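# Carry the tube rack through closing doors to desk

## Task

Move the tube rack from the counter, through the pair of doors that swing shut by themselves, onto the desk. It must stand upright at the end, every tube seated all the way down in a hole, and both doors closed. The task fails if the rack or any tube touches the floor, or if any robot tips over or is left leaning. Any number of the robots may help. Finish with all grippers released and the robots backed away.

## Robot and tools

ROBOTS. There are three identical Hello Robot Stretch 3 units: r1, r2 and r3. Each has a two-wheel differential base with a small passive omni wheel at the back, a lift carriage on a vertical mast, and a telescoping arm that reaches out to the robot's RIGHT side, ending in a wrist and a two-finger gripper. The base cannot move sideways, so the gripper is moved forward or back by driving. The footprint is 0.33 m long by 0.34 m wide. Turning in place pivots about the point midway between the drive wheels, 0.05 m behind the front edge. With the arm pulled in and the wrist folded, the wrist pokes out at most 0.06 m beyond the right side and a spin sweeps a 0.28 m radius; an unfolded, level wrist reaches past that circle.

FRAMES. Base frame: origin on the floor between the drive wheels, x ahead, y to the left, z up. hand_pose is expressed in it, at the point where closed fingertips meet; with all wrist joints at zero, that frame's x points up, y back along the arm toward the mast, z toward the robot's rear. Odometry frame is the base frame as it was at scene start. Every robot reports in its own frames, so relative placement of robots can only be judged from images, lidar_m, wrist_depth_mm and head_depth_mm.

execute_actions. Arguments: actions, a list holding one action or nothing (empty just returns state and images); cameras, a list of camera names such as r2_wrist_camera or "all" (omitted or null also gives all, [] gives none; an unknown name rejects the call). An action is an object keyed by "r1", "r2", "r3"; each robot may get "base", "joints" and "contact_limits". All listed motions start together.
- base: exactly one of translate_m (relative distance in metres, -1 to 1, positive forward, measured from where the base last reported itself) or rotate_rad (relative turn in radians, -3.2 to 3.2, positive counter-clockwise seen from above).
- joints: absolute targets per joint name: lift_m 0 to 1.1 (arm height on mast); arm_m 0 to 0.52 (extension); wrist_yaw_rad -1.345 to 4.42 (0 along the arm, positive swings toward the front, 3.0 folds over the base); wrist_pitch_rad -1.57 to 0.451 (0 level, negative tips fingers down); wrist_roll_rad -2.911 to 2.911 (0 fingers side by side); gripper_m -0.089 to 0.179 (bigger is wider; real fingertip gap is less, by 0.007 near closed and 0.025 wide open, and zero under 0.007); head_pan_rad -3.953 to 1.73 (0 ahead, positive left, -1.57 faces along the arm); head_tilt_rad -1.53 to 0.419 (negative looks down).
- contact_limits: {"arm_m": effort percent 1 to 100}; the arm motion halts with contact_stop when its effort reaches that value (negative when retracting). Lower is softer, but too low stops instantly. It also caps holding force until the next action.
Any unknown key or out-of-range number rejects the whole call and nothing moves. A joint, base or robot omitted from an action may still be pushing toward an earlier target without the status showing it. If a result reports a stop, later motion calls in the same reply are skipped.

wait(seconds 0 to 10) commands nothing and returns state and images. zoom_image(camera, region [x0, y0, x1, y1] in pixels, at most 504 by 504) enlarges part of that camera's most recent full image. finished_scene(scene) ends the scene irreversibly and reports success; the goal must hold at that moment.

RESULTS. base_status and joint_status: done (for the base, wheels turned the commanded amount even if slipping), off_target (stopped short and may still push), contact_stop, time_out, torque_fault (after these the target is dropped). on_its_own covers uncommanded parts; "held at" is the held target, not the position. joint_positions; motor_effort in percent, positive toward higher values, bracket = peak, with sizeable fixed bias and noise; positive wheel effort pushes forward. lidar_m: 12 distances in metres from base origin, 30-degree sectors, 1st straight ahead then counter-clockwise (4th left, 7th behind, 10th right), scanning 0.17 m above the floor, range 0.15 to 12, "-" for nothing; it misses clear objects and its own robot, sees other robots, can miss thin legs, and the mast and low lift hide parts of sectors 5, 6, 9, 10. wrist_depth_mm (45 to 1000) and head_depth_mm (280 to 4000, sideways image): 7x7 grids of median depth, top left first. base_odometry counts wheel turns only; turned_by_wheels and turned_by_imu give rotation since last result; base_tilt in degrees, with a fixed per-robot bias up to about 4. The pictures line lists image order. Camera calibration (K, distortion, T_world_to_cam from the carrying robot's base frame) is provided and slightly off; head and nav cameras move with pan and tilt, wrist camera with the gripper.

BEHAVIOUR AND CAUTIONS. Arm and lift halt and go limp on firm contact; a limp lift can sag under load, and closing fingers on a surface lifts it. Base, wrist and head never auto-stop. Wrist servos shut off for 10 s after prolonged strain. Full speed (0.30 m/s, 1.9 rad/s) only with lift_m under 0.30, arm_m under 0.03 and wrist_yaw_rad over 2.54; otherwise 0.10 m/s and 0.63 rad/s. To grasp, command gripper_m below the object's width; to let go, open at least 0.02 past the touch value; the reading does not confirm a grip. Fold or unfold the wrist only with lift_m 0.32 to 0.95, pitch -0.4, roll near 0; with yaw below -0.4 keep pitch at -0.5 or lower. Robots must never press into each other; once bases touch, any further drive is a hard press. Shared loads are risky because drive distances differ by up to 2.5 cm per metre. Arm pushes with the gripper above about 0.45 m, driving while holding something fixed, or snagging furniture (worst reversing) can tip a robot; back out in small steps, free the gripper, lower lift to about 0.2. Avoid drops, slams and hard pushes. The simulation keeps running while you compose replies, and loose objects are occasionally nudged.

Each tool is called after "Emit:" as name(argument=value, ...), one argument or row to a line, values as JSON.

## Session

Emit:
execute_actions(
  actions=[],
)

Scene clock: 0.00 s.
r1.base_odometry: x=+0.000 y=+0.000 heading=+0.000 (m, m, rad; r1's odometry frame)
r1.turned_by_wheels: +0.000 (rad since the last result)
r1.turned_by_imu: +0.000 (rad since the last result)
r1.base_tilt: forward=+1.0 right=+1.4 (deg)
r1.lidar_m: 1.78 2.79 2.42 2.12 1.28 1.13 1.14 0.79 0.70 0.70 0.83 1.52
r1.head_depth_mm: 1731 2575 3304 3305 3282 3132 2086 / 1715 2567 3432 3444 3411 3043 2089 / 1726 2596 3559 3521 3525 2927 1979 / 1737 2583 3667 3676 3663 2732 1828 / 1734 2258 3837 3841 3749 2920 1979 / 1734 2572 - - - 3107 2074 / 1734 2568 3622 3676 3621 3095 2068
r1.base_status: not commanded
r1.joint_positions: lift_m=+0.585 arm_m=+0.002 wrist_yaw_rad=+3.037 wrist_pitch_rad=-0.362 wrist_roll_rad=-0.007 gripper_m=+0.037 head_pan_rad=+0.005 head_tilt_rad=-0.024
r1.joint_status: not commanded
r1.motor_effort: left_wheel=-1 right_wheel=+0 lift_m=+40 arm_m=+0 wrist_yaw_rad=+1 wrist_pitch_rad=+7 wrist_roll_rad=+1 gripper_m=+0 head_pan_rad=-1 head_tilt_rad=+2 (%)
r1.hand_pose: x=+0.0029 y=+0.0829 z=+0.6102 quat_wxyz=(+0.163, +0.699, +0.092, +0.691) (m; r1's base frame)
r1.wrist_depth_mm: - - - - - - - / - - - - - - - / - - - - - - - / - - - - - - - / - - - - - - - / 894 885 - 894 943 912 887 / 768 761 - 757 766 771 769
r2.base_odometry: x=+0.000 y=+0.000 heading=+0.000 (m, m, rad; r2's odometry frame)
r2.turned_by_wheels: +0.000 (rad since the last result)
r2.turned_by_imu: +0.000 (rad since the last result)
r2.base_tilt: forward=-1.6 right=+3.2 (deg)
r2.lidar_m: 2.47 2.44 1.68 1.35 1.35 0.86 0.69 0.69 0.75 1.15 2.80 3.03
r2.head_depth_mm: 2099 2829 2881 2903 2952 2923 2104 / 2102 2707 2767 2780 2814 2812 2087 / 2093 2613 2643 2678 2676 2694 2087 / 2095 2504 2541 2558 2601 2611 2082 / 2111 2409 2458 2467 2484 2507 2078 / 2121 2323 2372 2379 2391 2436 2077 / 2115 2245 2275 2311 2323 2333 2076
r2.base_status: not commanded
r2.joint_positions: lift_m=+0.351 arm_m=+0.003 wrist_yaw_rad=+3.130 wrist_pitch_rad=-0.359 wrist_roll_rad=-0.007 gripper_m=+0.037 head_pan_rad=-0.009 head_tilt_rad=+0.000
r2.joint_status: not commanded
r2.motor_effort: left_wheel=-1 right_wheel=+0 lift_m=+43 arm_m=-1 wrist_yaw_rad=-1 wrist_pitch_rad=+5 wrist_roll_rad=+0 gripper_m=+0 head_pan_rad=+0 head_tilt_rad=+2 (%)
r2.hand_pose: x=-0.0185 y=+0.0836 z=+0.3774 quat_wxyz=(+0.130, +0.694, +0.123, +0.697) (m; r2's base frame)
r2.wrist_depth_mm: - - - - - - - / - - - - - - - / - - - - - - - / 850 879 - 929 973 955 - / 683 707 725 748 769 776 781 / 580 588 - 597 645 638 653 / 502 518 - 547 534 552 555
r3.base_odometry: x=+0.000 y=+0.000 heading=+0.000 (m, m, rad; r3's odometry frame)
r3.turned_by_wheels: +0.000 (rad since the last result)
r3.turned_by_imu: +0.000 (rad since the last result)
r3.base_tilt: forward=+0.1 right=+0.0 (deg)
r3.lidar_m: 1.45 1.26 1.25 1.46 1.44 1.88 1.79 1.88 1.88 2.25 2.87 1.78
r3.head_depth_mm: 1965 2658 2698 2683 2621 2620 2246 / 1972 2322 2295 2289 2291 2232 2140 / 1922 2022 2012 2004 1980 1975 1956 / 1779 1802 1777 1773 1760 1763 1739 / 1615 1613 1603 1588 1591 1576 1581 / 1470 1462 1465 1449 1436 1433 1429 / 1346 1340 1336 1325 1325 1317 1311
r3.base_status: not commanded
r3.joint_positions: lift_m=+0.506 arm_m=-0.003 wrist_yaw_rad=+3.040 wrist_pitch_rad=-0.313 wrist_roll_rad=+0.000 gripper_m=+0.037 head_pan_rad=-0.018 head_tilt_rad=-0.022
r3.joint_status: not commanded
r3.motor_effort: left_wheel=+0 right_wheel=+0 lift_m=+32 arm_m=-2 wrist_yaw_rad=+0 wrist_pitch_rad=+9 wrist_roll_rad=+1 gripper_m=+0 head_pan_rad=+0 head_tilt_rad=+2 (%)
r3.hand_pose: x=+0.0028 y=+0.0927 z=+0.5425 quat_wxyz=(+0.146, +0.703, +0.075, +0.692) (m; r3's base frame)
r3.wrist_depth_mm: - - - - - - 933 / - - - - - - 985 / - - - - - - - / - - - - - - - / - - - - - - - / 865 890 - 879 942 878 889 / 725 720 743 733 751 750 740
pictures: r1_head_camera (sideways: a quarter turn clockwise sets it upright), r1_nav_camera (sideways: a quarter turn counterclockwise sets it upright), r1_wrist_camera, r2_head_camera (sideways: a quarter turn clockwise sets it upright), r2_nav_camera (sideways: a quarter turn counterclockwise sets it upright), r2_wrist_camera, r3_head_camera (sideways: a quarter turn clockwise sets it upright), r3_nav_camera (sideways: a quarter turn counterclockwise sets it upright), r3_wrist_camera
Images, in order (width x height): r1_head_camera 896x504, r1_nav_camera 672x504, r1_wrist_camera 644x364, r2_head_camera 896x504, r2_nav_camera 672x504, r2_wrist_camera 644x364, r3_head_camera 896x504, r3_nav_camera 672x504, r3_wrist_camera 644x364.

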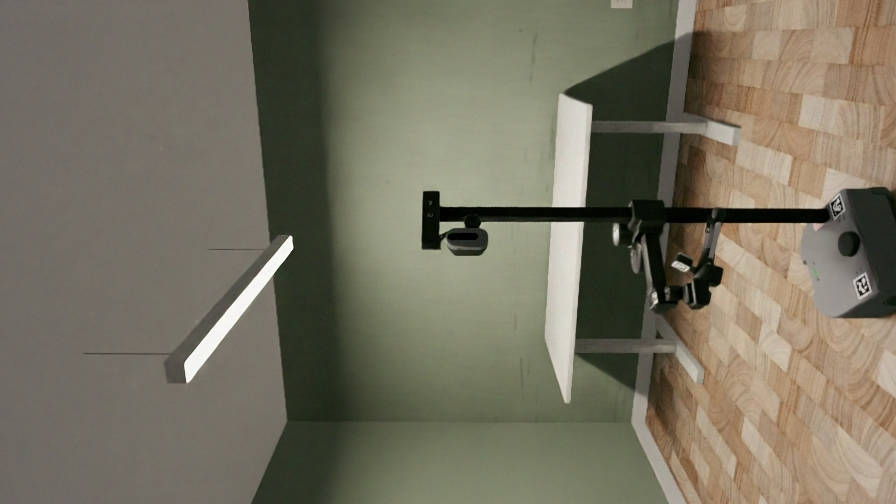

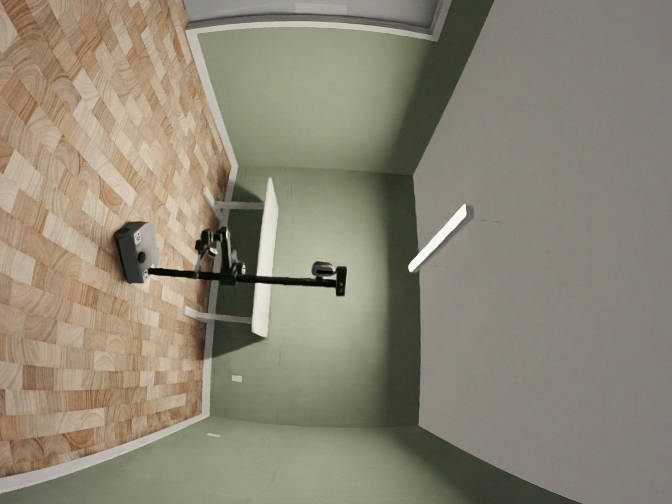

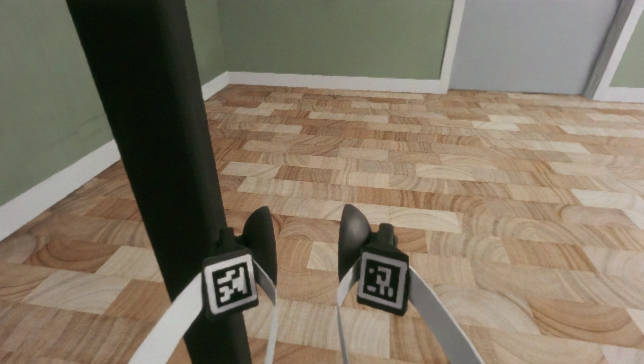

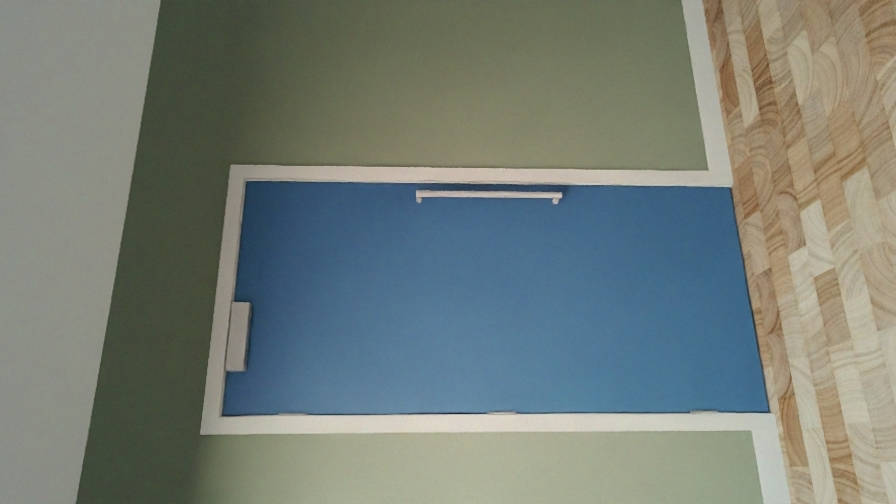

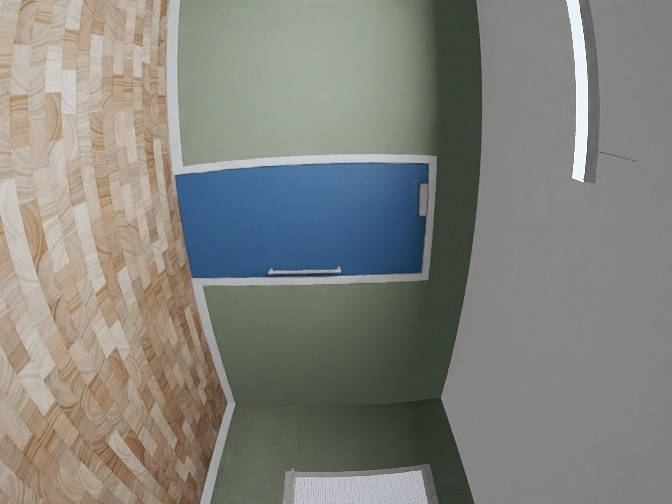

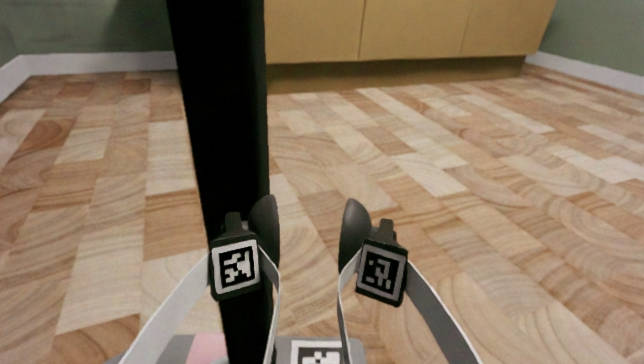

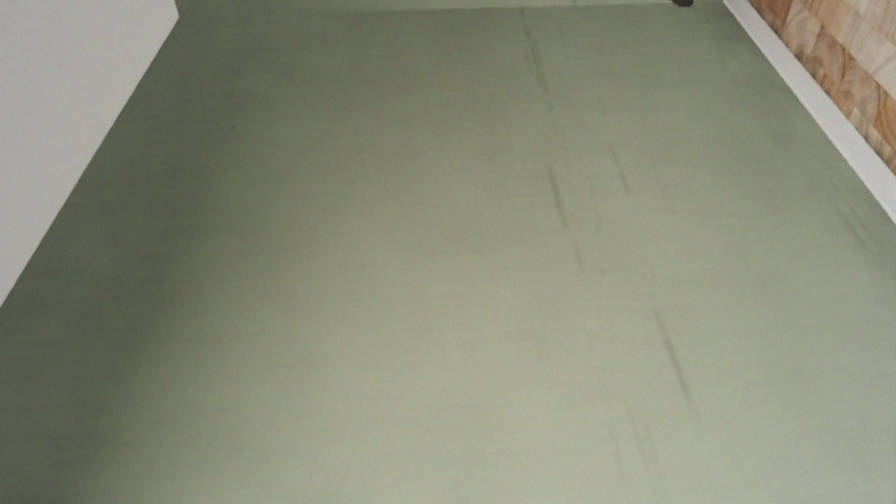

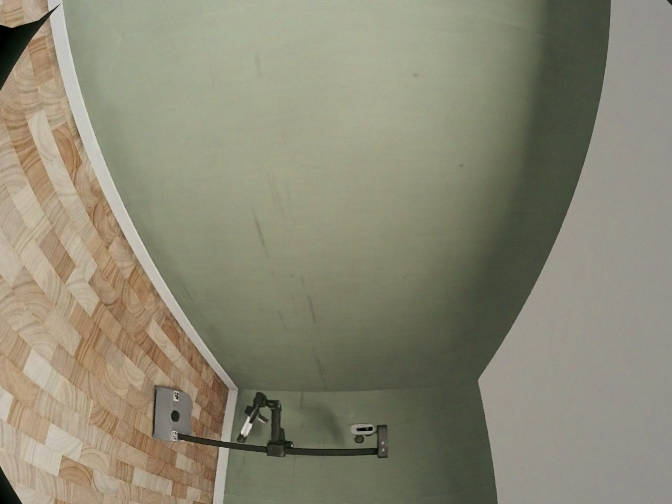

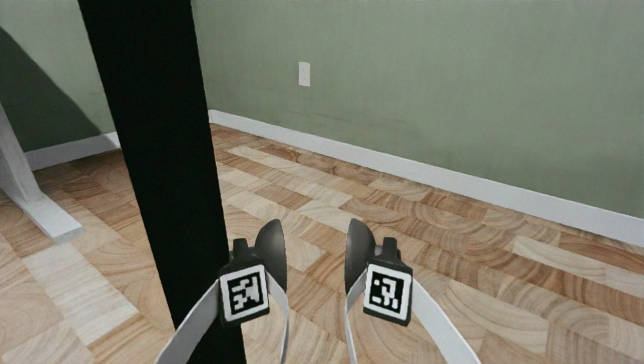

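Emit:
execute_actions(
  actions=[
    {"r1":{"joints":{"head_pan_rad":1.4,"head_tilt_rad":-0.2}},"r2":{"joints":{"head_pan_rad":1.6,"head_tilt_rad":-0.4}}},
  ],
  cameras=["r1_head_camera","r1_nav_camera","r2_head_camera","r2_nav_camera"],
)

Scene clock: 1.97 s.
r1.base_odometry: x=+0.000 y=+0.000 heading=+0.000 (m, m, rad; r1's odometry frame)
r1.turned_by_wheels: +0.000 (rad since the last result)
r1.turned_by_imu: +0.000 (rad since the last result)
r1.base_tilt: forward=+1.0 right=+1.3 (deg)
r1.lidar_m: 1.78 2.80 2.43 2.12 1.28 1.13 1.13 0.80 0.70 0.70 0.83 1.53
r1.head_depth_mm: 2093 2180 2267 2336 2425 2218 1641 / 2119 2181 2262 2349 2409 2225 1652 / 2146 2227 2304 2388 2456 2224 1643 / 2169 2255 2338 2425 2488 2234 1648 / 2226 2295 2364 2454 2557 2231 1634 / - 2323 2429 2518 2614 2216 1643 / - 2258 2260 2293 2320 2124 1650
r1.base_status: not commanded
r1.joint_positions: lift_m=+0.585 arm_m=+0.002 wrist_yaw_rad=+3.037 wrist_pitch_rad=-0.362 wrist_roll_rad=-0.007 gripper_m=+0.037 head_pan_rad=+1.393 head_tilt_rad=-0.197
r1.joint_status: all done
r1.motor_effort: left_wheel=-1(2) right_wheel=+0(0) lift_m=+40(40) arm_m=+0(0) wrist_yaw_rad=+0(0) wrist_pitch_rad=+7(7) wrist_roll_rad=+0(0) gripper_m=+0(0) head_pan_rad=+4(45) head_tilt_rad=-2(18) (%)
r1.hand_pose: x=+0.0029 y=+0.0829 z=+0.6102 quat_wxyz=(+0.163, +0.699, +0.092, +0.691) (m; r1's base frame)
r1.wrist_depth_mm: - - - - - - - / - - - - - - - / - - - - - - - / - - - - - - - / - - - - - - - / 877 889 - 879 916 883 863 / 765 769 - 752 764 757 767
r2.base_odometry: x=+0.000 y=+0.000 heading=+0.000 (m, m, rad; r2's odometry frame)
r2.turned_by_wheels: +0.000 (rad since the last result)
r2.turned_by_imu: +0.000 (rad since the last result)
r2.base_tilt: forward=-1.6 right=+3.3 (deg)
r2.lidar_m: 2.47 2.45 1.68 1.35 1.35 0.86 0.69 0.68 0.75 1.15 2.80 3.04
r2.head_depth_mm: 1913 2080 1637 1732 1906 1656 1360 / 1855 2026 1547 1651 1846 1662 1356 / 1797 1933 1519 1581 1757 1662 1360 / 1742 1880 1524 1518 1689 1656 1360 / 1692 1817 1533 1460 1606 1660 1358 / 1641 1761 1699 1753 1979 1671 1362 / 1591 1692 1839 1991 2089 1722 -
r2.base_status: not commanded
r2.joint_positions: lift_m=+0.351 arm_m=+0.003 wrist_yaw_rad=+3.130 wrist_pitch_rad=-0.359 wrist_roll_rad=-0.007 gripper_m=+0.037 head_pan_rad=+1.593 head_tilt_rad=-0.395
r2.joint_status: all done
r2.motor_effort: left_wheel=-1(1) right_wheel=+0(0) lift_m=+43(44) arm_m=-1(1) wrist_yaw_rad=-1(0) wrist_pitch_rad=+5(5) wrist_roll_rad=+0(0) gripper_m=+0(1) head_pan_rad=+2(35) head_tilt_rad=-3(27) (%)
r2.hand_pose: x=-0.0185 y=+0.0836 z=+0.3774 quat_wxyz=(+0.130, +0.694, +0.123, +0.697) (m; r2's base frame)
r2.wrist_depth_mm: - - - - - - - / - - - - - - - / - - - - - - - / 839 866 - 914 952 - - / 680 705 721 728 762 781 798 / 579 594 - 614 645 632 656 / 495 517 - 546 535 543 562
r3.base_odometry: x=+0.000 y=+0.000 heading=+0.000 (m, m, rad; r3's odometry frame)
r3.turned_by_wheels: +0.000 (rad since the last result)
r3.turned_by_imu: +0.001 (rad since the last result)
r3.base_tilt: forward=+0.1 right=+0.0 (deg)
r3.lidar_m: 1.45 1.25 1.25 1.45 1.43 1.88 1.78 1.88 1.88 2.25 2.86 1.78
r3.head_depth_mm: 1985 2604 2725 2682 2646 2636 2231 / 1959 2316 2292 2270 2275 2252 2155 / 1934 2024 2000 1992 1976 1980 1965 / 1774 1796 1794 1755 1753 1758 1744 / 1609 1603 1605 1600 1587 1572 1571 / 1457 1468 1451 1445 1441 1441 1424 / 1341 1337 1326 1332 1322 1317 1309
r3.base_status: not commanded
r3.joint_positions: lift_m=+0.506 arm_m=-0.003 wrist_yaw_rad=+3.040 wrist_pitch_rad=-0.313 wrist_roll_rad=+0.000 gripper_m=+0.037 head_pan_rad=-0.018 head_tilt_rad=-0.022
r3.joint_status: not commanded
r3.motor_effort: left_wheel=+0(0) right_wheel=+0(1) lift_m=+33(32) arm_m=-2(1) wrist_yaw_rad=+0(0) wrist_pitch_rad=+8(8) wrist_roll_rad=+0(0) gripper_m=+0(0) head_pan_rad=+0(1) head_tilt_rad=+2(2) (%)
r3.hand_pose: x=+0.0028 y=+0.0927 z=+0.5425 quat_wxyz=(+0.146, +0.703, +0.075, +0.692) (m; r3's base frame)
r3.wrist_depth_mm: - - - - - - 922 / - - - - - - 992 / - - - - - - - / - - - - - - - / - - - - - - - / 878 866 - 896 925 892 916 / 724 719 745 737 745 742 744
pictures: r1_head_camera (sideways: a quarter turn clockwise sets it upright), r1_nav_camera (sideways: a quarter turn counterclockwise sets it upright), r2_head_camera (sideways: a quarter turn clockwise sets it upright), r2_nav_camera (sideways: a quarter turn counterclockwise sets it upright)
camera_calibration (this result's frames):
r1_head_camera: T_world_to_cam=[[-0.0306281, -0.180211, -0.983151, 1.30027], [-0.990229, 0.139353, 0.00530518, 0.00838882], [0.136049, 0.973707, -0.182718, 0.192979], [0, 0, 0, 1]] pos_world=[0.0218769, 0.0452489, 1.31358]
r1_nav_camera: T_world_to_cam=[[-0.0348759, 0.158693, 0.986712, -1.24504], [0.991523, -0.118154, 0.0540487, -0.0228794], [0.125161, 0.980233, -0.153227, 0.152659], [0, 0, 0, 1]] pos_world=[-0.0398435, 0.0452344, 1.25312]
r2_head_camera: T_world_to_cam=[[0.0257381, -0.418417, -0.90789, 1.19974], [-0.999035, -0.043099, -0.00845903, 0.0182129], [-0.0355897, 0.907232, -0.419123, 0.499825], [0, 0, 0, 1]] pos_world=[0.00510487, 0.0493219, 1.29888]
r2_nav_camera: T_world_to_cam=[[0.0207759, 0.361422, 0.932171, -1.17353], [0.999783, -0.00879413, -0.0188731, 0.0719733], [0.00137648, 0.932361, -0.361526, 0.428361], [0, 0, 0, 1]] pos_world=[-0.0481663, 0.0253837, 1.25015]
Images, in order (width x height): r1_head_camera 896x504, r1_nav_camera 672x504, r2_head_camera 896x504, r2_nav_camera 672x504.

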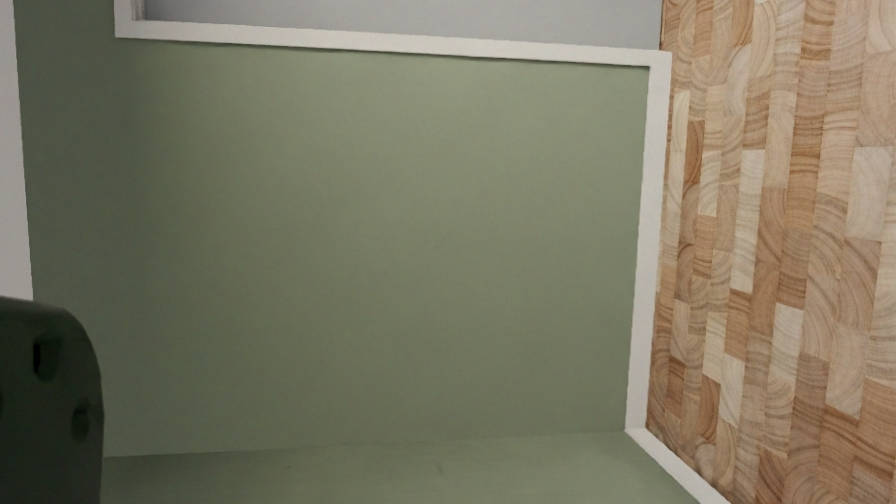

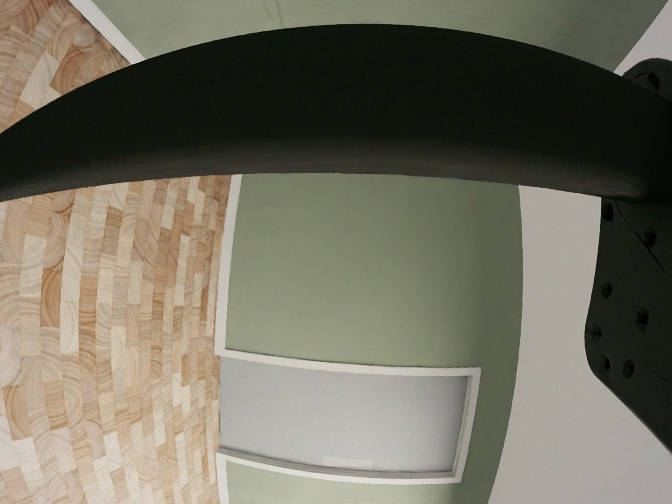

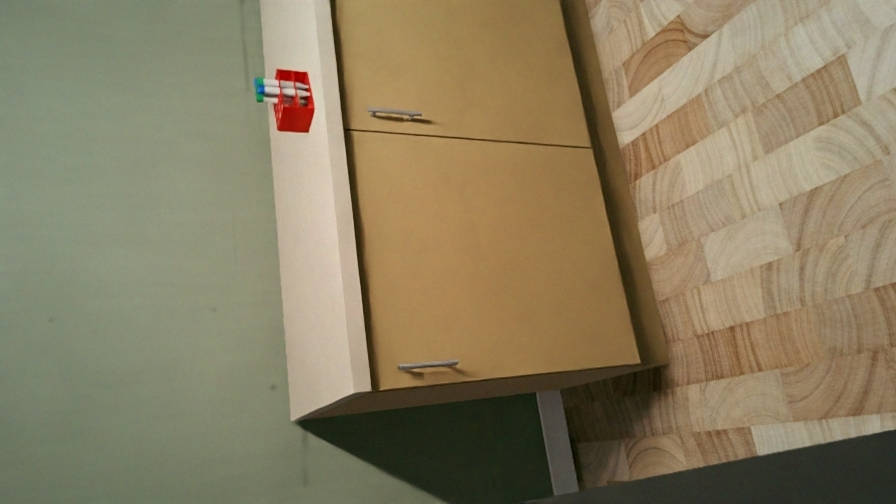

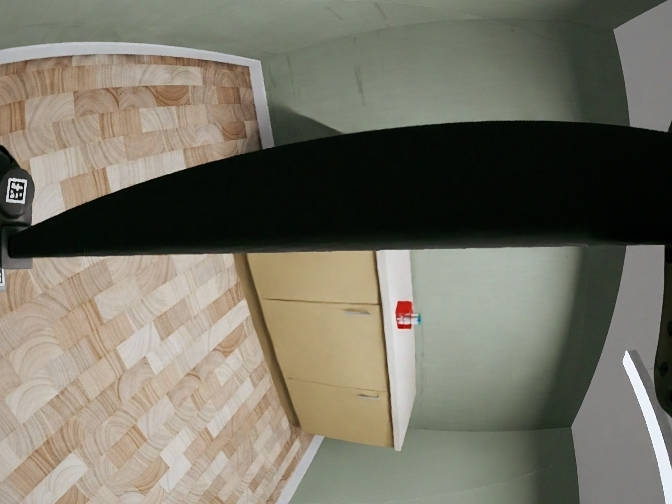

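Emit:
execute_actions(
  actions=[
    {"r1":{"base":{"rotate_rad":0.725},"joints":{"lift_m":0.26,"head_pan_rad":0.4,"head_tilt_rad":-0.5}},"r2":{"base":{"rotate_rad":1.07},"joints":{"lift_m":0.26}},"r3":{"joints":{"lift_m":0.26,"head_pan_rad":-1.5,"head_tilt_rad":-0.4}}},
  ],
  cameras=[],
)

Emit:
execute_actions(
  actions=[
    {"r1":{"base":{"translate_m":1}},"r2":{"base":{"translate_m":1}}},
  ],
  cameras=[],
)

Emit:
execute_actions(
  actions=[
    {"r1":{"base":{"translate_m":0.76}},"r2":{"base":{"rotate_rad":2.41},"joints":{"lift_m":0.9,"head_pan_rad":-1.57,"head_tilt_rad":-0.5}}},
  ],
  cameras=[],
)

Emit:
execute_actions(
  actions=[
    {"r1":{"base":{"rotate_rad":0.565},"joints":{"head_pan_rad":0}},"r2":{"joints":{"wrist_yaw_rad":0,"gripper_m":0.17}}},
  ],
  cameras=["r1_nav_camera","r2_head_camera","r2_wrist_camera","r3_nav_camera"],
)

Scene clock: 8.17 s.
r1.base_odometry: x=+0.000 y=+0.000 heading=+0.725 (m, m, rad; r1's odometry frame)
r1.turned_by_wheels: +0.725 (rad since the last result)
r1.turned_by_imu: +0.723 (rad since the last result)
r1.base_tilt: forward=+1.1 right=+1.3 (deg)
r1.lidar_m: 2.62 2.43 1.65 1.18 1.14 1.02 0.73 0.70 0.73 0.98 2.53 1.78
r1.head_depth_mm: 2188 2355 2576 2709 2011 1554 1270 / 2135 2313 2573 2685 2012 1564 1272 / 2106 2270 2487 2684 2018 1567 1271 / 2011 2192 2393 2564 2003 1566 1271 / 1988 2178 2364 2543 2019 1566 1268 / 1968 2135 2345 2535 2015 1563 1271 / 1942 2105 2302 2479 2031 1561 1274
r1.base_status: done
r1.joint_positions: lift_m=+0.260 arm_m=+0.002 wrist_yaw_rad=+3.037 wrist_pitch_rad=-0.363 wrist_roll_rad=-0.007 gripper_m=+0.037 head_pan_rad=+0.407 head_tilt_rad=-0.494
r1.joint_status: all done
r1.motor_effort: left_wheel=-4(7) right_wheel=+2(4) lift_m=+35(36) arm_m=+0(0) wrist_yaw_rad=+1(1) wrist_pitch_rad=+7(7) wrist_roll_rad=+0(0) gripper_m=+1(0) head_pan_rad=-4(45) head_tilt_rad=-4(25) (%)
r1.hand_pose: x=+0.0029 y=+0.0829 z=+0.2854 quat_wxyz=(+0.164, +0.699, +0.092, +0.691) (m; r1's base frame)
r1.wrist_depth_mm: 826 - - - - - - / 869 - - - - - - / 890 - - - - - - / 734 728 729 745 738 735 743 / 592 603 - 594 595 594 597 / 497 494 - 507 516 499 498 / 441 - - - 427 431 424
r2.base_odometry: x=+0.000 y=+0.000 heading=+1.070 (m, m, rad; r2's odometry frame)
r2.turned_by_wheels: +1.070 (rad since the last result)
r2.turned_by_imu: +1.079 (rad since the last result)
r2.base_tilt: forward=-1.6 right=+3.2 (deg)
r2.lidar_m: 1.65 1.35 1.51 0.84 0.69 0.68 0.75 1.18 2.79 3.01 2.45 2.45
r2.head_depth_mm: 1199 1340 1515 1742 1962 1659 1356 / 1050 1157 1278 1441 1650 1658 1359 / 933 1012 1109 1228 1370 1513 1355 / 837 904 980 1071 1176 1308 1334 / 760 816 874 946 1032 1126 1249 / 697 741 793 848 912 994 1088 / 644 679 721 770 834 906 -
r2.base_status: done
r2.joint_positions: lift_m=+0.260 arm_m=+0.003 wrist_yaw_rad=+3.130 wrist_pitch_rad=-0.360 wrist_roll_rad=-0.007 gripper_m=+0.037 head_pan_rad=+1.593 head_tilt_rad=-0.396
r2.joint_status: all done
r2.motor_effort: left_wheel=-3(9) right_wheel=+3(11) lift_m=+38(39) arm_m=-1(1) wrist_yaw_rad=+0(1) wrist_pitch_rad=+5(5) wrist_roll_rad=+0(0) gripper_m=+0(0) head_pan_rad=+3(3) head_tilt_rad=-2(2) (%)
r2.hand_pose: x=-0.0185 y=+0.0834 z=+0.2859 quat_wxyz=(+0.131, +0.694, +0.123, +0.697) (m; r2's base frame)
r2.wrist_depth_mm: 536 628 - - - - - / 575 662 - - - - - / 602 713 - 984 - - - / 602 690 - 764 764 824 835 / 558 564 584 603 616 634 640 / 467 509 - 518 520 517 530 / - - - - 432 446 448
r3.base_odometry: x=+0.000 y=+0.000 heading=+0.000 (m, m, rad; r3's odometry frame)
r3.turned_by_wheels: +0.000 (rad since the last result)
r3.turned_by_imu: +0.002 (rad since the last result)
r3.base_tilt: forward=+0.1 right=+0.1 (deg)
r3.lidar_m: 1.45 1.26 1.26 1.46 1.43 1.88 1.78 1.88 1.87 2.25 2.87 1.78
r3.head_depth_mm: 1858 1975 2103 2215 2262 1777 1434 / 1989 2121 2236 2361 2341 1785 1432 / 2156 2291 2473 2603 2334 1789 1439 / 2434 2567 2737 2900 2340 1781 1438 / 2661 2854 3101 3240 2349 1786 1450 / 2800 2983 3106 3213 2364 1798 1454 / 2624 2746 2886 3023 2373 1799 1448
r3.base_status: not commanded
r3.joint_positions: lift_m=+0.260 arm_m=-0.003 wrist_yaw_rad=+3.040 wrist_pitch_rad=-0.315 wrist_roll_rad=+0.000 gripper_m=+0.037 head_pan_rad=-1.493 head_tilt_rad=-0.395
r3.joint_status: all done
r3.motor_effort: left_wheel=+0(0) right_wheel=+0(0) lift_m=+27(26) arm_m=-1(1) wrist_yaw_rad=+0(0) wrist_pitch_rad=+9(9) wrist_roll_rad=+1(1) gripper_m=+0(0) head_pan_rad=-4(45) head_tilt_rad=-4(32) (%)
r3.hand_pose: x=+0.0027 y=+0.0926 z=+0.2967 quat_wxyz=(+0.146, +0.703, +0.075, +0.692) (m; r3's base frame)
r3.wrist_depth_mm: - - - - - - 922 / - - - - - - 970 / - - - - - - - / 876 890 891 873 900 915 928 / 670 667 708 707 671 679 693 / 543 543 - 543 569 550 555 / 453 469 - - 452 458 459
pictures: none
No camera images: the call's "cameras" was empty. Leave "cameras" out to get every camera's image.

Scene clock: 13.10 s.
r1.base_odometry: x=+0.749 y=+0.663 heading=+0.725 (m, m, rad; r1's odometry frame)
r1.turned_by_wheels: +0.000 (rad since the last result)
r1.turned_by_imu: -0.005 (rad since the last result)
r1.base_tilt: forward=+1.0 right=+1.3 (deg)
r1.lidar_m: 1.74 1.57 1.63 1.72 1.66 1.70 1.62 1.55 1.59 2.15 1.22 2.31
r1.head_depth_mm: 1426 1555 1697 1847 1933 1560 1264 / 1407 1536 1675 1878 2002 1566 1276 / 1390 1517 1659 1832 1965 1560 1270 / 1374 1488 1636 1809 1946 1557 1279 / 1358 1461 1586 1740 1862 1562 1270 / 1283 1382 1501 1664 1815 1562 1275 / 1258 1364 1488 1631 1799 1562 1269
r1.base_status: done
r1.joint_positions: lift_m=+0.260 arm_m=+0.002 wrist_yaw_rad=+3.037 wrist_pitch_rad=-0.363 wrist_roll_rad=-0.007 gripper_m=+0.037 head_pan_rad=+0.407 head_tilt_rad=-0.495
r1.joint_status: not commanded
r1.motor_effort: left_wheel=-3(4) right_wheel=+1(7) lift_m=+35(35) arm_m=+0(0) wrist_yaw_rad=+0(0) wrist_pitch_rad=+7(7) wrist_roll_rad=+1(0) gripper_m=+1(0) head_pan_rad=-4(3) head_tilt_rad=-3(4) (%)
r1.hand_pose: x=+0.0029 y=+0.0829 z=+0.2854 quat_wxyz=(+0.164, +0.699, +0.092, +0.691) (m; r1's base frame)
r1.wrist_depth_mm: - - - - - - - / - - - - - - - / - - - - - - - / 740 739 729 735 739 729 733 / 589 585 - 599 598 594 598 / 496 490 - 506 516 494 494 / 439 - - - 427 425 429
r2.base_odometry: x=+0.480 y=+0.877 heading=+1.070 (m, m, rad; r2's odometry frame)
r2.turned_by_wheels: +0.000 (rad since the last result)
r2.turned_by_imu: +0.005 (rad since the last result)
r2.base_tilt: forward=-1.6 right=+3.3 (deg)
r2.lidar_m: 0.87 0.71 0.71 0.78 1.46 1.45 1.60 2.52 3.40 2.06 1.68 1.68
r2.head_depth_mm: 1205 1273 1317 900 819 889 970 / 1289 1376 1457 900 906 987 1088 / 1394 1496 1610 958 1006 1111 1262 / 1521 1646 1785 1953 2050 1608 1357 / 1608 1736 1864 2039 2073 1665 1362 / 1503 1604 1704 1829 1943 1661 1366 / 1388 1469 1560 1666 1796 1719 -
r2.base_status: done
r2.joint_positions: lift_m=+0.260 arm_m=+0.003 wrist_yaw_rad=+3.130 wrist_pitch_rad=-0.361 wrist_roll_rad=-0.007 gripper_m=+0.037 head_pan_rad=+1.593 head_tilt_rad=-0.396
r2.joint_status: not commanded
r2.motor_effort: left_wheel=-3(6) right_wheel=+3(13) lift_m=+39(39) arm_m=-1(1) wrist_yaw_rad=+0(0) wrist_pitch_rad=+5(5) wrist_roll_rad=+0(0) gripper_m=+0(0) head_pan_rad=+3(3) head_tilt_rad=-1(2) (%)
r2.hand_pose: x=-0.0186 y=+0.0834 z=+0.2859 quat_wxyz=(+0.131, +0.694, +0.123, +0.697) (m; r2's base frame)
r2.wrist_depth_mm: - - - 921 736 652 557 / - - - - 802 686 583 / 860 920 - 999 920 749 616 / 683 691 - 756 764 766 693 / 553 563 569 595 619 628 663 / 478 509 - 528 511 517 536 / - - - - 432 441 449
r3.base_odometry: x=+0.000 y=+0.000 heading=+0.000 (m, m, rad; r3's odometry frame)
r3.turned_by_wheels: +0.000 (rad since the last result)
r3.turned_by_imu: +0.001 (rad since the last result)
r3.base_tilt: forward=+0.1 right=+0.0 (deg)
r3.lidar_m: 1.45 1.26 1.25 1.45 1.43 1.87 1.78 1.87 1.88 2.25 1.22 2.52
r3.head_depth_mm: 1861 1967 2105 2240 2260 1780 1429 / 1989 2102 2222 2363 2354 1787 1440 / 2175 2323 2440 2611 2339 1781 1442 / 2395 2561 2734 2898 2363 1784 1433 / 2653 2873 3099 3268 2346 1791 1438 / 2811 2967 3143 3219 2376 1797 1449 / 2629 2768 2909 3033 2395 1801 1426
r3.base_status: not commanded
r3.joint_positions: lift_m=+0.260 arm_m=-0.003 wrist_yaw_rad=+3.040 wrist_pitch_rad=-0.315 wrist_roll_rad=+0.000 gripper_m=+0.037 head_pan_rad=-1.493 head_tilt_rad=-0.395
r3.joint_status: not commanded
r3.motor_effort: left_wheel=+0(0) right_wheel=+0(0) lift_m=+26(27) arm_m=-1(2) wrist_yaw_rad=+0(0) wrist_pitch_rad=+9(10) wrist_roll_rad=+0(0) gripper_m=+0(0) head_pan_rad=-3(4) head_tilt_rad=-3(3) (%)
r3.hand_pose: x=+0.0027 y=+0.0926 z=+0.2967 quat_wxyz=(+0.146, +0.703, +0.075, +0.692) (m; r3's base frame)
r3.wrist_depth_mm: - - - - - - 936 / - - - - - - 974 / - - - - - - - / 873 878 874 906 887 909 911 / 672 675 707 710 683 682 688 / 535 545 - 542 566 550 548 / 450 466 - - 456 462 461
pictures: none
No camera images: the call's "cameras" was empty. Leave "cameras" out to get every camera's image.

Scene clock: 19.77 s.
r1.base_odometry: x=+1.318 y=+1.167 heading=+0.725 (m, m, rad; r1's odometry frame)
r1.turned_by_wheels: +0.000 (rad since the last result)
r1.turned_by_imu: -0.005 (rad since the last result)
r1.base_tilt: forward=+1.0 right=+1.2 (deg)
r1.lidar_m: 1.05 1.02 1.02 1.30 2.06 2.10 2.30 2.20 1.22 1.36 2.25 1.38
r1.head_depth_mm: 857 918 984 1068 1176 1345 1270 / 851 924 1016 1127 1250 1384 1270 / 837 914 1004 1107 1235 1407 1269 / 830 902 987 1093 1217 1374 1269 / 817 890 971 1073 1192 1345 1274 / 807 876 959 1053 1173 1318 1274 / 798 863 946 1039 1148 1294 1275
r1.base_status: done
r1.joint_positions: lift_m=+0.260 arm_m=+0.002 wrist_yaw_rad=+3.037 wrist_pitch_rad=-0.363 wrist_roll_rad=-0.007 gripper_m=+0.037 head_pan_rad=+0.407 head_tilt_rad=-0.495
r1.joint_status: not commanded
r1.motor_effort: left_wheel=-3(5) right_wheel=+1(6) lift_m=+35(35) arm_m=+0(0) wrist_yaw_rad=+0(0) wrist_pitch_rad=+7(7) wrist_roll_rad=+1(0) gripper_m=+0(0) head_pan_rad=-3(4) head_tilt_rad=-3(2) (%)
r1.hand_pose: x=+0.0029 y=+0.0829 z=+0.2854 quat_wxyz=(+0.164, +0.699, +0.092, +0.691) (m; r1's base frame)
r1.wrist_depth_mm: - - - - - 896 788 / - - - - - 928 814 / - - - - - 924 832 / 739 737 726 729 730 747 725 / 587 590 - 599 593 584 597 / 494 497 - 515 519 497 499 / 437 - - - 423 424 426
r2.base_odometry: x=+0.480 y=+0.877 heading=-2.804 (m, m, rad; r2's odometry frame)
r2.turned_by_wheels: +2.410 (rad since the last result)
r2.turned_by_imu: +2.434 (rad since the last result)
r2.base_tilt: forward=-1.6 right=+3.2 (deg)
r2.lidar_m: 1.45 1.49 1.99 3.40 2.47 1.76 1.68 1.05 0.74 0.71 0.73 1.52
r2.head_depth_mm: 1091 1192 1083 802 881 1015 - / 1090 1195 1019 806 879 1013 1136 / 1094 1195 1094 804 881 1017 1142 / 1098 1199 1098 803 883 1021 - / 1098 1199 1099 807 883 1019 - / 1099 1201 1104 805 883 1019 1224 / 1100 1205 1111 808 883 1022 1228
r2.base_status: done
r2.joint_positions: lift_m=+0.900 arm_m=+0.003 wrist_yaw_rad=+3.130 wrist_pitch_rad=-0.361 wrist_roll_rad=-0.007 gripper_m=+0.037 head_pan_rad=-1.563 head_tilt_rad=-0.494
r2.joint_status: all done
r2.motor_effort: left_wheel=-3(9) right_wheel=+3(11) lift_m=+48(49) arm_m=-1(1) wrist_yaw_rad=+0(0) wrist_pitch_rad=+5(5) wrist_roll_rad=+0(0) gripper_m=-1(1) head_pan_rad=-3(34) head_tilt_rad=-3(14) (%)
r2.hand_pose: x=-0.0186 y=+0.0834 z=+0.9256 quat_wxyz=(+0.131, +0.694, +0.123, +0.697) (m; r2's base frame)
r2.wrist_depth_mm: - - - - - - - / - - - - - - - / - - - - - - - / - - - - - - - / - - - - - - - / - - - - - - - / - - - - - - -
r3.base_odometry: x=+0.000 y=+0.000 heading=+0.000 (m, m, rad; r3's odometry frame)
r3.turned_by_wheels: +0.000 (rad since the last result)
r3.turned_by_imu: +0.002 (rad since the last result)
r3.base_tilt: forward=+0.2 right=+0.0 (deg)
r3.lidar_m: 1.45 1.25 1.25 1.45 1.44 1.88 1.78 1.88 1.88 1.21 2.87 2.52
r3.head_depth_mm: 1875 1982 2105 2212 2263 1774 1433 / 1969 2090 2240 2347 2367 1725 1407 / 2146 1207 2395 2560 2256 1424 1378 / 2386 2559 2736 2917 1467 1573 1375 / 2690 2861 3087 3245 2372 1793 1444 / 2753 2976 3123 3183 2362 1799 1447 / 2636 2746 2877 3028 2374 1802 1441
r3.base_status: not commanded
r3.joint_positions: lift_m=+0.260 arm_m=-0.003 wrist_yaw_rad=+3.040 wrist_pitch_rad=-0.315 wrist_roll_rad=+0.000 gripper_m=+0.037 head_pan_rad=-1.493 head_tilt_rad=-0.395
r3.joint_status: not commanded
r3.motor_effort: left_wheel=+0(0) right_wheel=+0(0) lift_m=+27(27) arm_m=-2(1) wrist_yaw_rad=+0(0) wrist_pitch_rad=+10(9) wrist_roll_rad=+1(0) gripper_m=+0(1) head_pan_rad=-3(3) head_tilt_rad=-3(3) (%)
r3.hand_pose: x=+0.0027 y=+0.0926 z=+0.2967 quat_wxyz=(+0.146, +0.703, +0.075, +0.692) (m; r3's base frame)
r3.wrist_depth_mm: - - - - - - 934 / - - - - - - 948 / - - - - - - - / 876 907 895 900 903 908 899 / 674 674 699 703 685 683 695 / 537 545 - 542 564 556 552 / 446 468 - - 456 455 464
pictures: none
No camera images: the call's "cameras" was empty. Leave "cameras" out to get every camera's image.

Scene clock: 22.33 s.
r1.base_odometry: x=+1.318 y=+1.167 heading=+1.290 (m, m, rad; r1's odometry frame)
r1.turned_by_wheels: +0.565 (rad since the last result)
r1.turned_by_imu: +0.562 (rad since the last result)
r1.base_tilt: forward=+1.0 right=+1.3 (deg)
r1.lidar_m: 1.02 1.03 1.35 2.04 2.12 2.28 2.20 1.21 2.49 2.25 1.32 1.05
r1.head_depth_mm: 811 883 967 1066 1185 1323 1258 / 815 885 970 1068 1190 1346 1266 / 817 888 975 1076 1196 1353 1271 / 820 888 976 1077 1203 1362 1271 / 823 894 980 1084 1205 1368 1281 / 825 898 984 1091 1218 1383 1269 / 826 900 982 1062 1143 1277 1266
r1.base_status: done
r1.joint_positions: lift_m=+0.260 arm_m=+0.002 wrist_yaw_rad=+3.037 wrist_pitch_rad=-0.363 wrist_roll_rad=-0.007 gripper_m=+0.037 head_pan_rad=+0.007 head_tilt_rad=-0.495
r1.joint_status: all done
r1.motor_effort: left_wheel=-2(9) right_wheel=+2(6) lift_m=+35(35) arm_m=+0(0) wrist_yaw_rad=+0(1) wrist_pitch_rad=+7(7) wrist_roll_rad=+0(1) gripper_m=+0(0) head_pan_rad=-4(30) head_tilt_rad=-2(2) (%)
r1.hand_pose: x=+0.0029 y=+0.0828 z=+0.2854 quat_wxyz=(+0.164, +0.699, +0.092, +0.691) (m; r1's base frame)
r1.wrist_depth_mm: - - - - - - - / - - - - - - - / - - - - - - 927 / 724 729 731 732 748 734 732 / 592 600 - 588 600 590 588 / 495 495 - 510 516 498 496 / 443 - - - 428 424 425
r2.base_odometry: x=+0.480 y=+0.877 heading=-2.804 (m, m, rad; r2's odometry frame)
r2.turned_by_wheels: +0.000 (rad since the last result)
r2.turned_by_imu: +0.000 (rad since the last result)
r2.base_tilt: forward=-1.6 right=+3.2 (deg)
r2.lidar_m: 1.45 1.49 1.98 3.41 2.47 1.76 1.68 1.05 0.74 0.71 0.73 1.53
r2.head_depth_mm: 1090 1192 1082 801 876 1026 - / 1093 1199 1019 802 879 992 - / 1096 1198 1092 801 879 - - / 1095 1197 1097 805 879 1017 1217 / 1096 1199 1101 805 884 1047 1220 / 1094 1201 1106 805 883 1024 1222 / 1101 1208 1106 807 884 1020 1225
r2.base_status: not commanded
r2.joint_positions: lift_m=+0.900 arm_m=+0.003 wrist_yaw_rad=+0.003 wrist_pitch_rad=-0.361 wrist_roll_rad=-0.007 gripper_m=+0.170 head_pan_rad=-1.563 head_tilt_rad=-0.494
r2.joint_status: all done
r2.motor_effort: left_wheel=-3(3) right_wheel=+3(2) lift_m=+47(48) arm_m=-1(1) wrist_yaw_rad=-4(5) wrist_pitch_rad=+5(5) wrist_roll_rad=+0(0) gripper_m=+0(90) head_pan_rad=-3(3) head_tilt_rad=-3(2) (%)
r2.hand_pose: x=-0.0209 y=-0.3791 z=+0.9256 quat_wxyz=(+0.698, +0.128, -0.693, -0.126) (m; r2's base frame)
r2.wrist_depth_mm: 688 743 810 635 872 999 - / 438 452 456 467 493 532 573 / 480 490 496 508 524 527 536 / 526 548 548 561 568 582 580 / 583 623 617 634 644 641 668 / - 698 683 714 727 - 745 / 767 786 820 810 837 857 851
r3.base_odometry: x=+0.000 y=+0.000 heading=+0.000 (m, m, rad; r3's odometry frame)
r3.turned_by_wheels: +0.000 (rad since the last result)
r3.turned_by_imu: +0.001 (rad since the last result)
r3.base_tilt: forward=+0.1 right=+0.0 (deg)
r3.lidar_m: 1.45 1.25 1.26 1.46 1.44 1.87 1.78 1.88 1.88 1.22 2.86 2.53
r3.head_depth_mm: 1857 1980 2095 2221 2256 1776 1426 / 1988 2074 2219 2360 2340 1610 1397 / 2144 2269 2450 2598 2372 1462 1342 / 2374 2465 2635 2855 1397 1518 1367 / 2679 2875 3070 3246 2352 1802 1435 / 2811 2936 3182 3212 2391 1799 1448 / 2667 2783 2886 3050 2391 1791 1448
r3.base_status: not commanded
r3.joint_positions: lift_m=+0.260 arm_m=-0.003 wrist_yaw_rad=+3.040 wrist_pitch_rad=-0.315 wrist_roll_rad=+0.000 gripper_m=+0.037 head_pan_rad=-1.493 head_tilt_rad=-0.395
r3.joint_status: not commanded
r3.motor_effort: left_wheel=+0(1) right_wheel=+1(0) lift_m=+27(27) arm_m=-2(1) wrist_yaw_rad=+0(0) wrist_pitch_rad=+9(10) wrist_roll_rad=+0(0) gripper_m=+0(0) head_pan_rad=-4(3) head_tilt_rad=-3(3) (%)
r3.hand_pose: x=+0.0027 y=+0.0926 z=+0.2967 quat_wxyz=(+0.146, +0.703, +0.075, +0.692) (m; r3's base frame)
r3.wrist_depth_mm: - - - - - - 957 / - - - - - - 984 / - - - - - - - / 881 898 888 902 904 898 889 / 680 668 704 708 692 682 690 / 537 539 - 552 563 545 553 / 451 472 - - 458 457 464
pictures: r1_nav_camera (sideways: a quarter turn counterclockwise sets it upright), r2_head_camera (sideways: a quarter turn clockwise sets it upright), r2_wrist_camera, r3_nav_camera (sideways: a quarter turn counterclockwise sets it upright)
camera_calibration (this result's frames):
r1_nav_camera: T_world_to_cam=[[0.432299, 0.0655491, 0.899345, -1.13378], [0.0797358, -0.996226, 0.0342827, 0.00843292], [0.898198, 0.0568896, -0.435894, 0.51583], [0, 0, 0, 1]] pos_world=[0.0261417, 0.0533739, 1.24422]
r2_head_camera: T_world_to_cam=[[-0.0205115, 0.506966, -0.861722, 1.13981], [0.999539, 0.0297084, -0.00631399, 0.00322803], [0.0223994, -0.861454, -0.507341, 0.614262], [0, 0, 0, 1]] pos_world=[0.00639352, -0.0487805, 1.29386]
r2_wrist_camera: T_world_to_cam=[[-0.998, 0.00802777, 0.0627057, -0.0823641], [-0.049208, 0.524048, -0.850266, 1.0119], [-0.0396865, -0.851651, -0.522605, 0.324351], [0, 0, 0, 1]] pos_world=[-0.0195333, -0.25339, 1.03506]
r3_nav_camera: T_world_to_cam=[[-0.00598473, -0.436953, 0.899465, -1.12175], [-0.992986, -0.103613, -0.0569415, 0.132921], [0.118077, -0.893497, -0.433268, 0.515908], [0, 0, 0, 1]] pos_world=[0.0643585, -0.0154162, 1.24007]
Images, in order (width x height): r1_nav_camera 672x504, r2_head_camera 896x504, r2_wrist_camera 644x364, r3_nav_camera 672x504.

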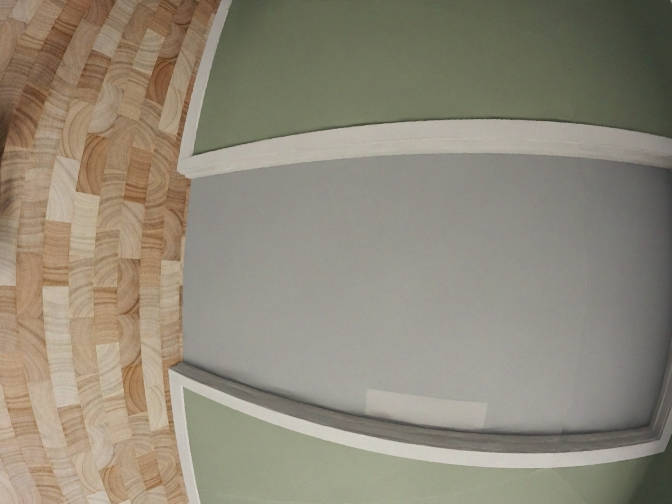

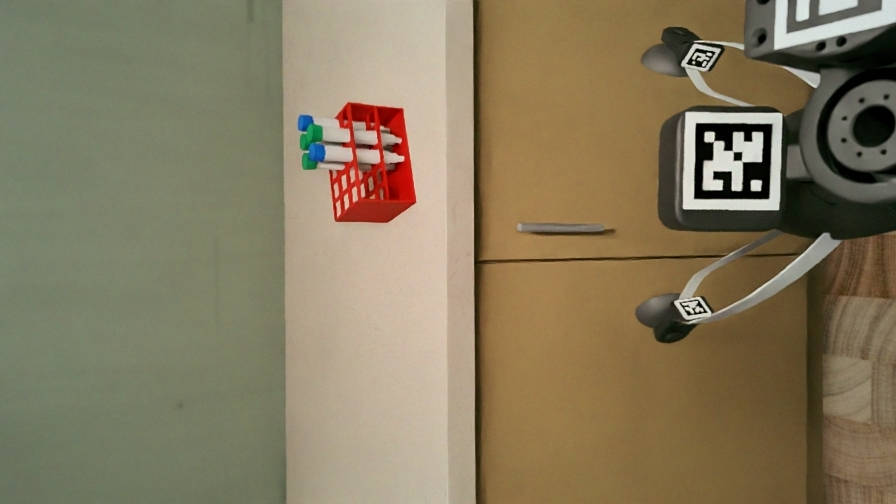

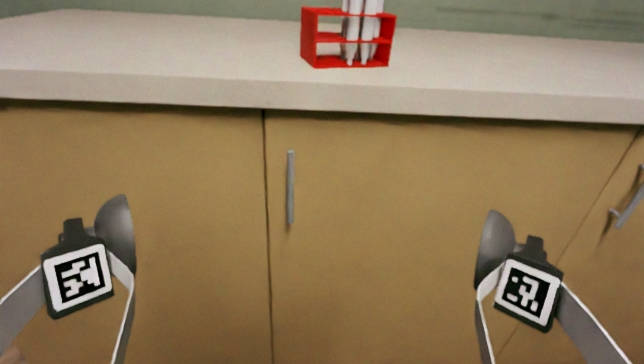

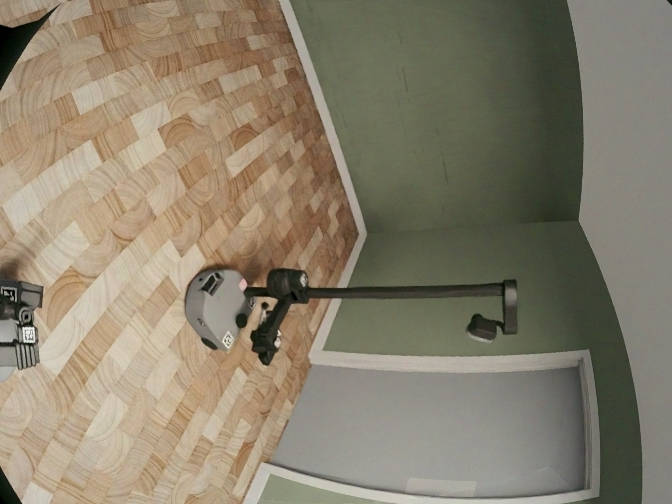

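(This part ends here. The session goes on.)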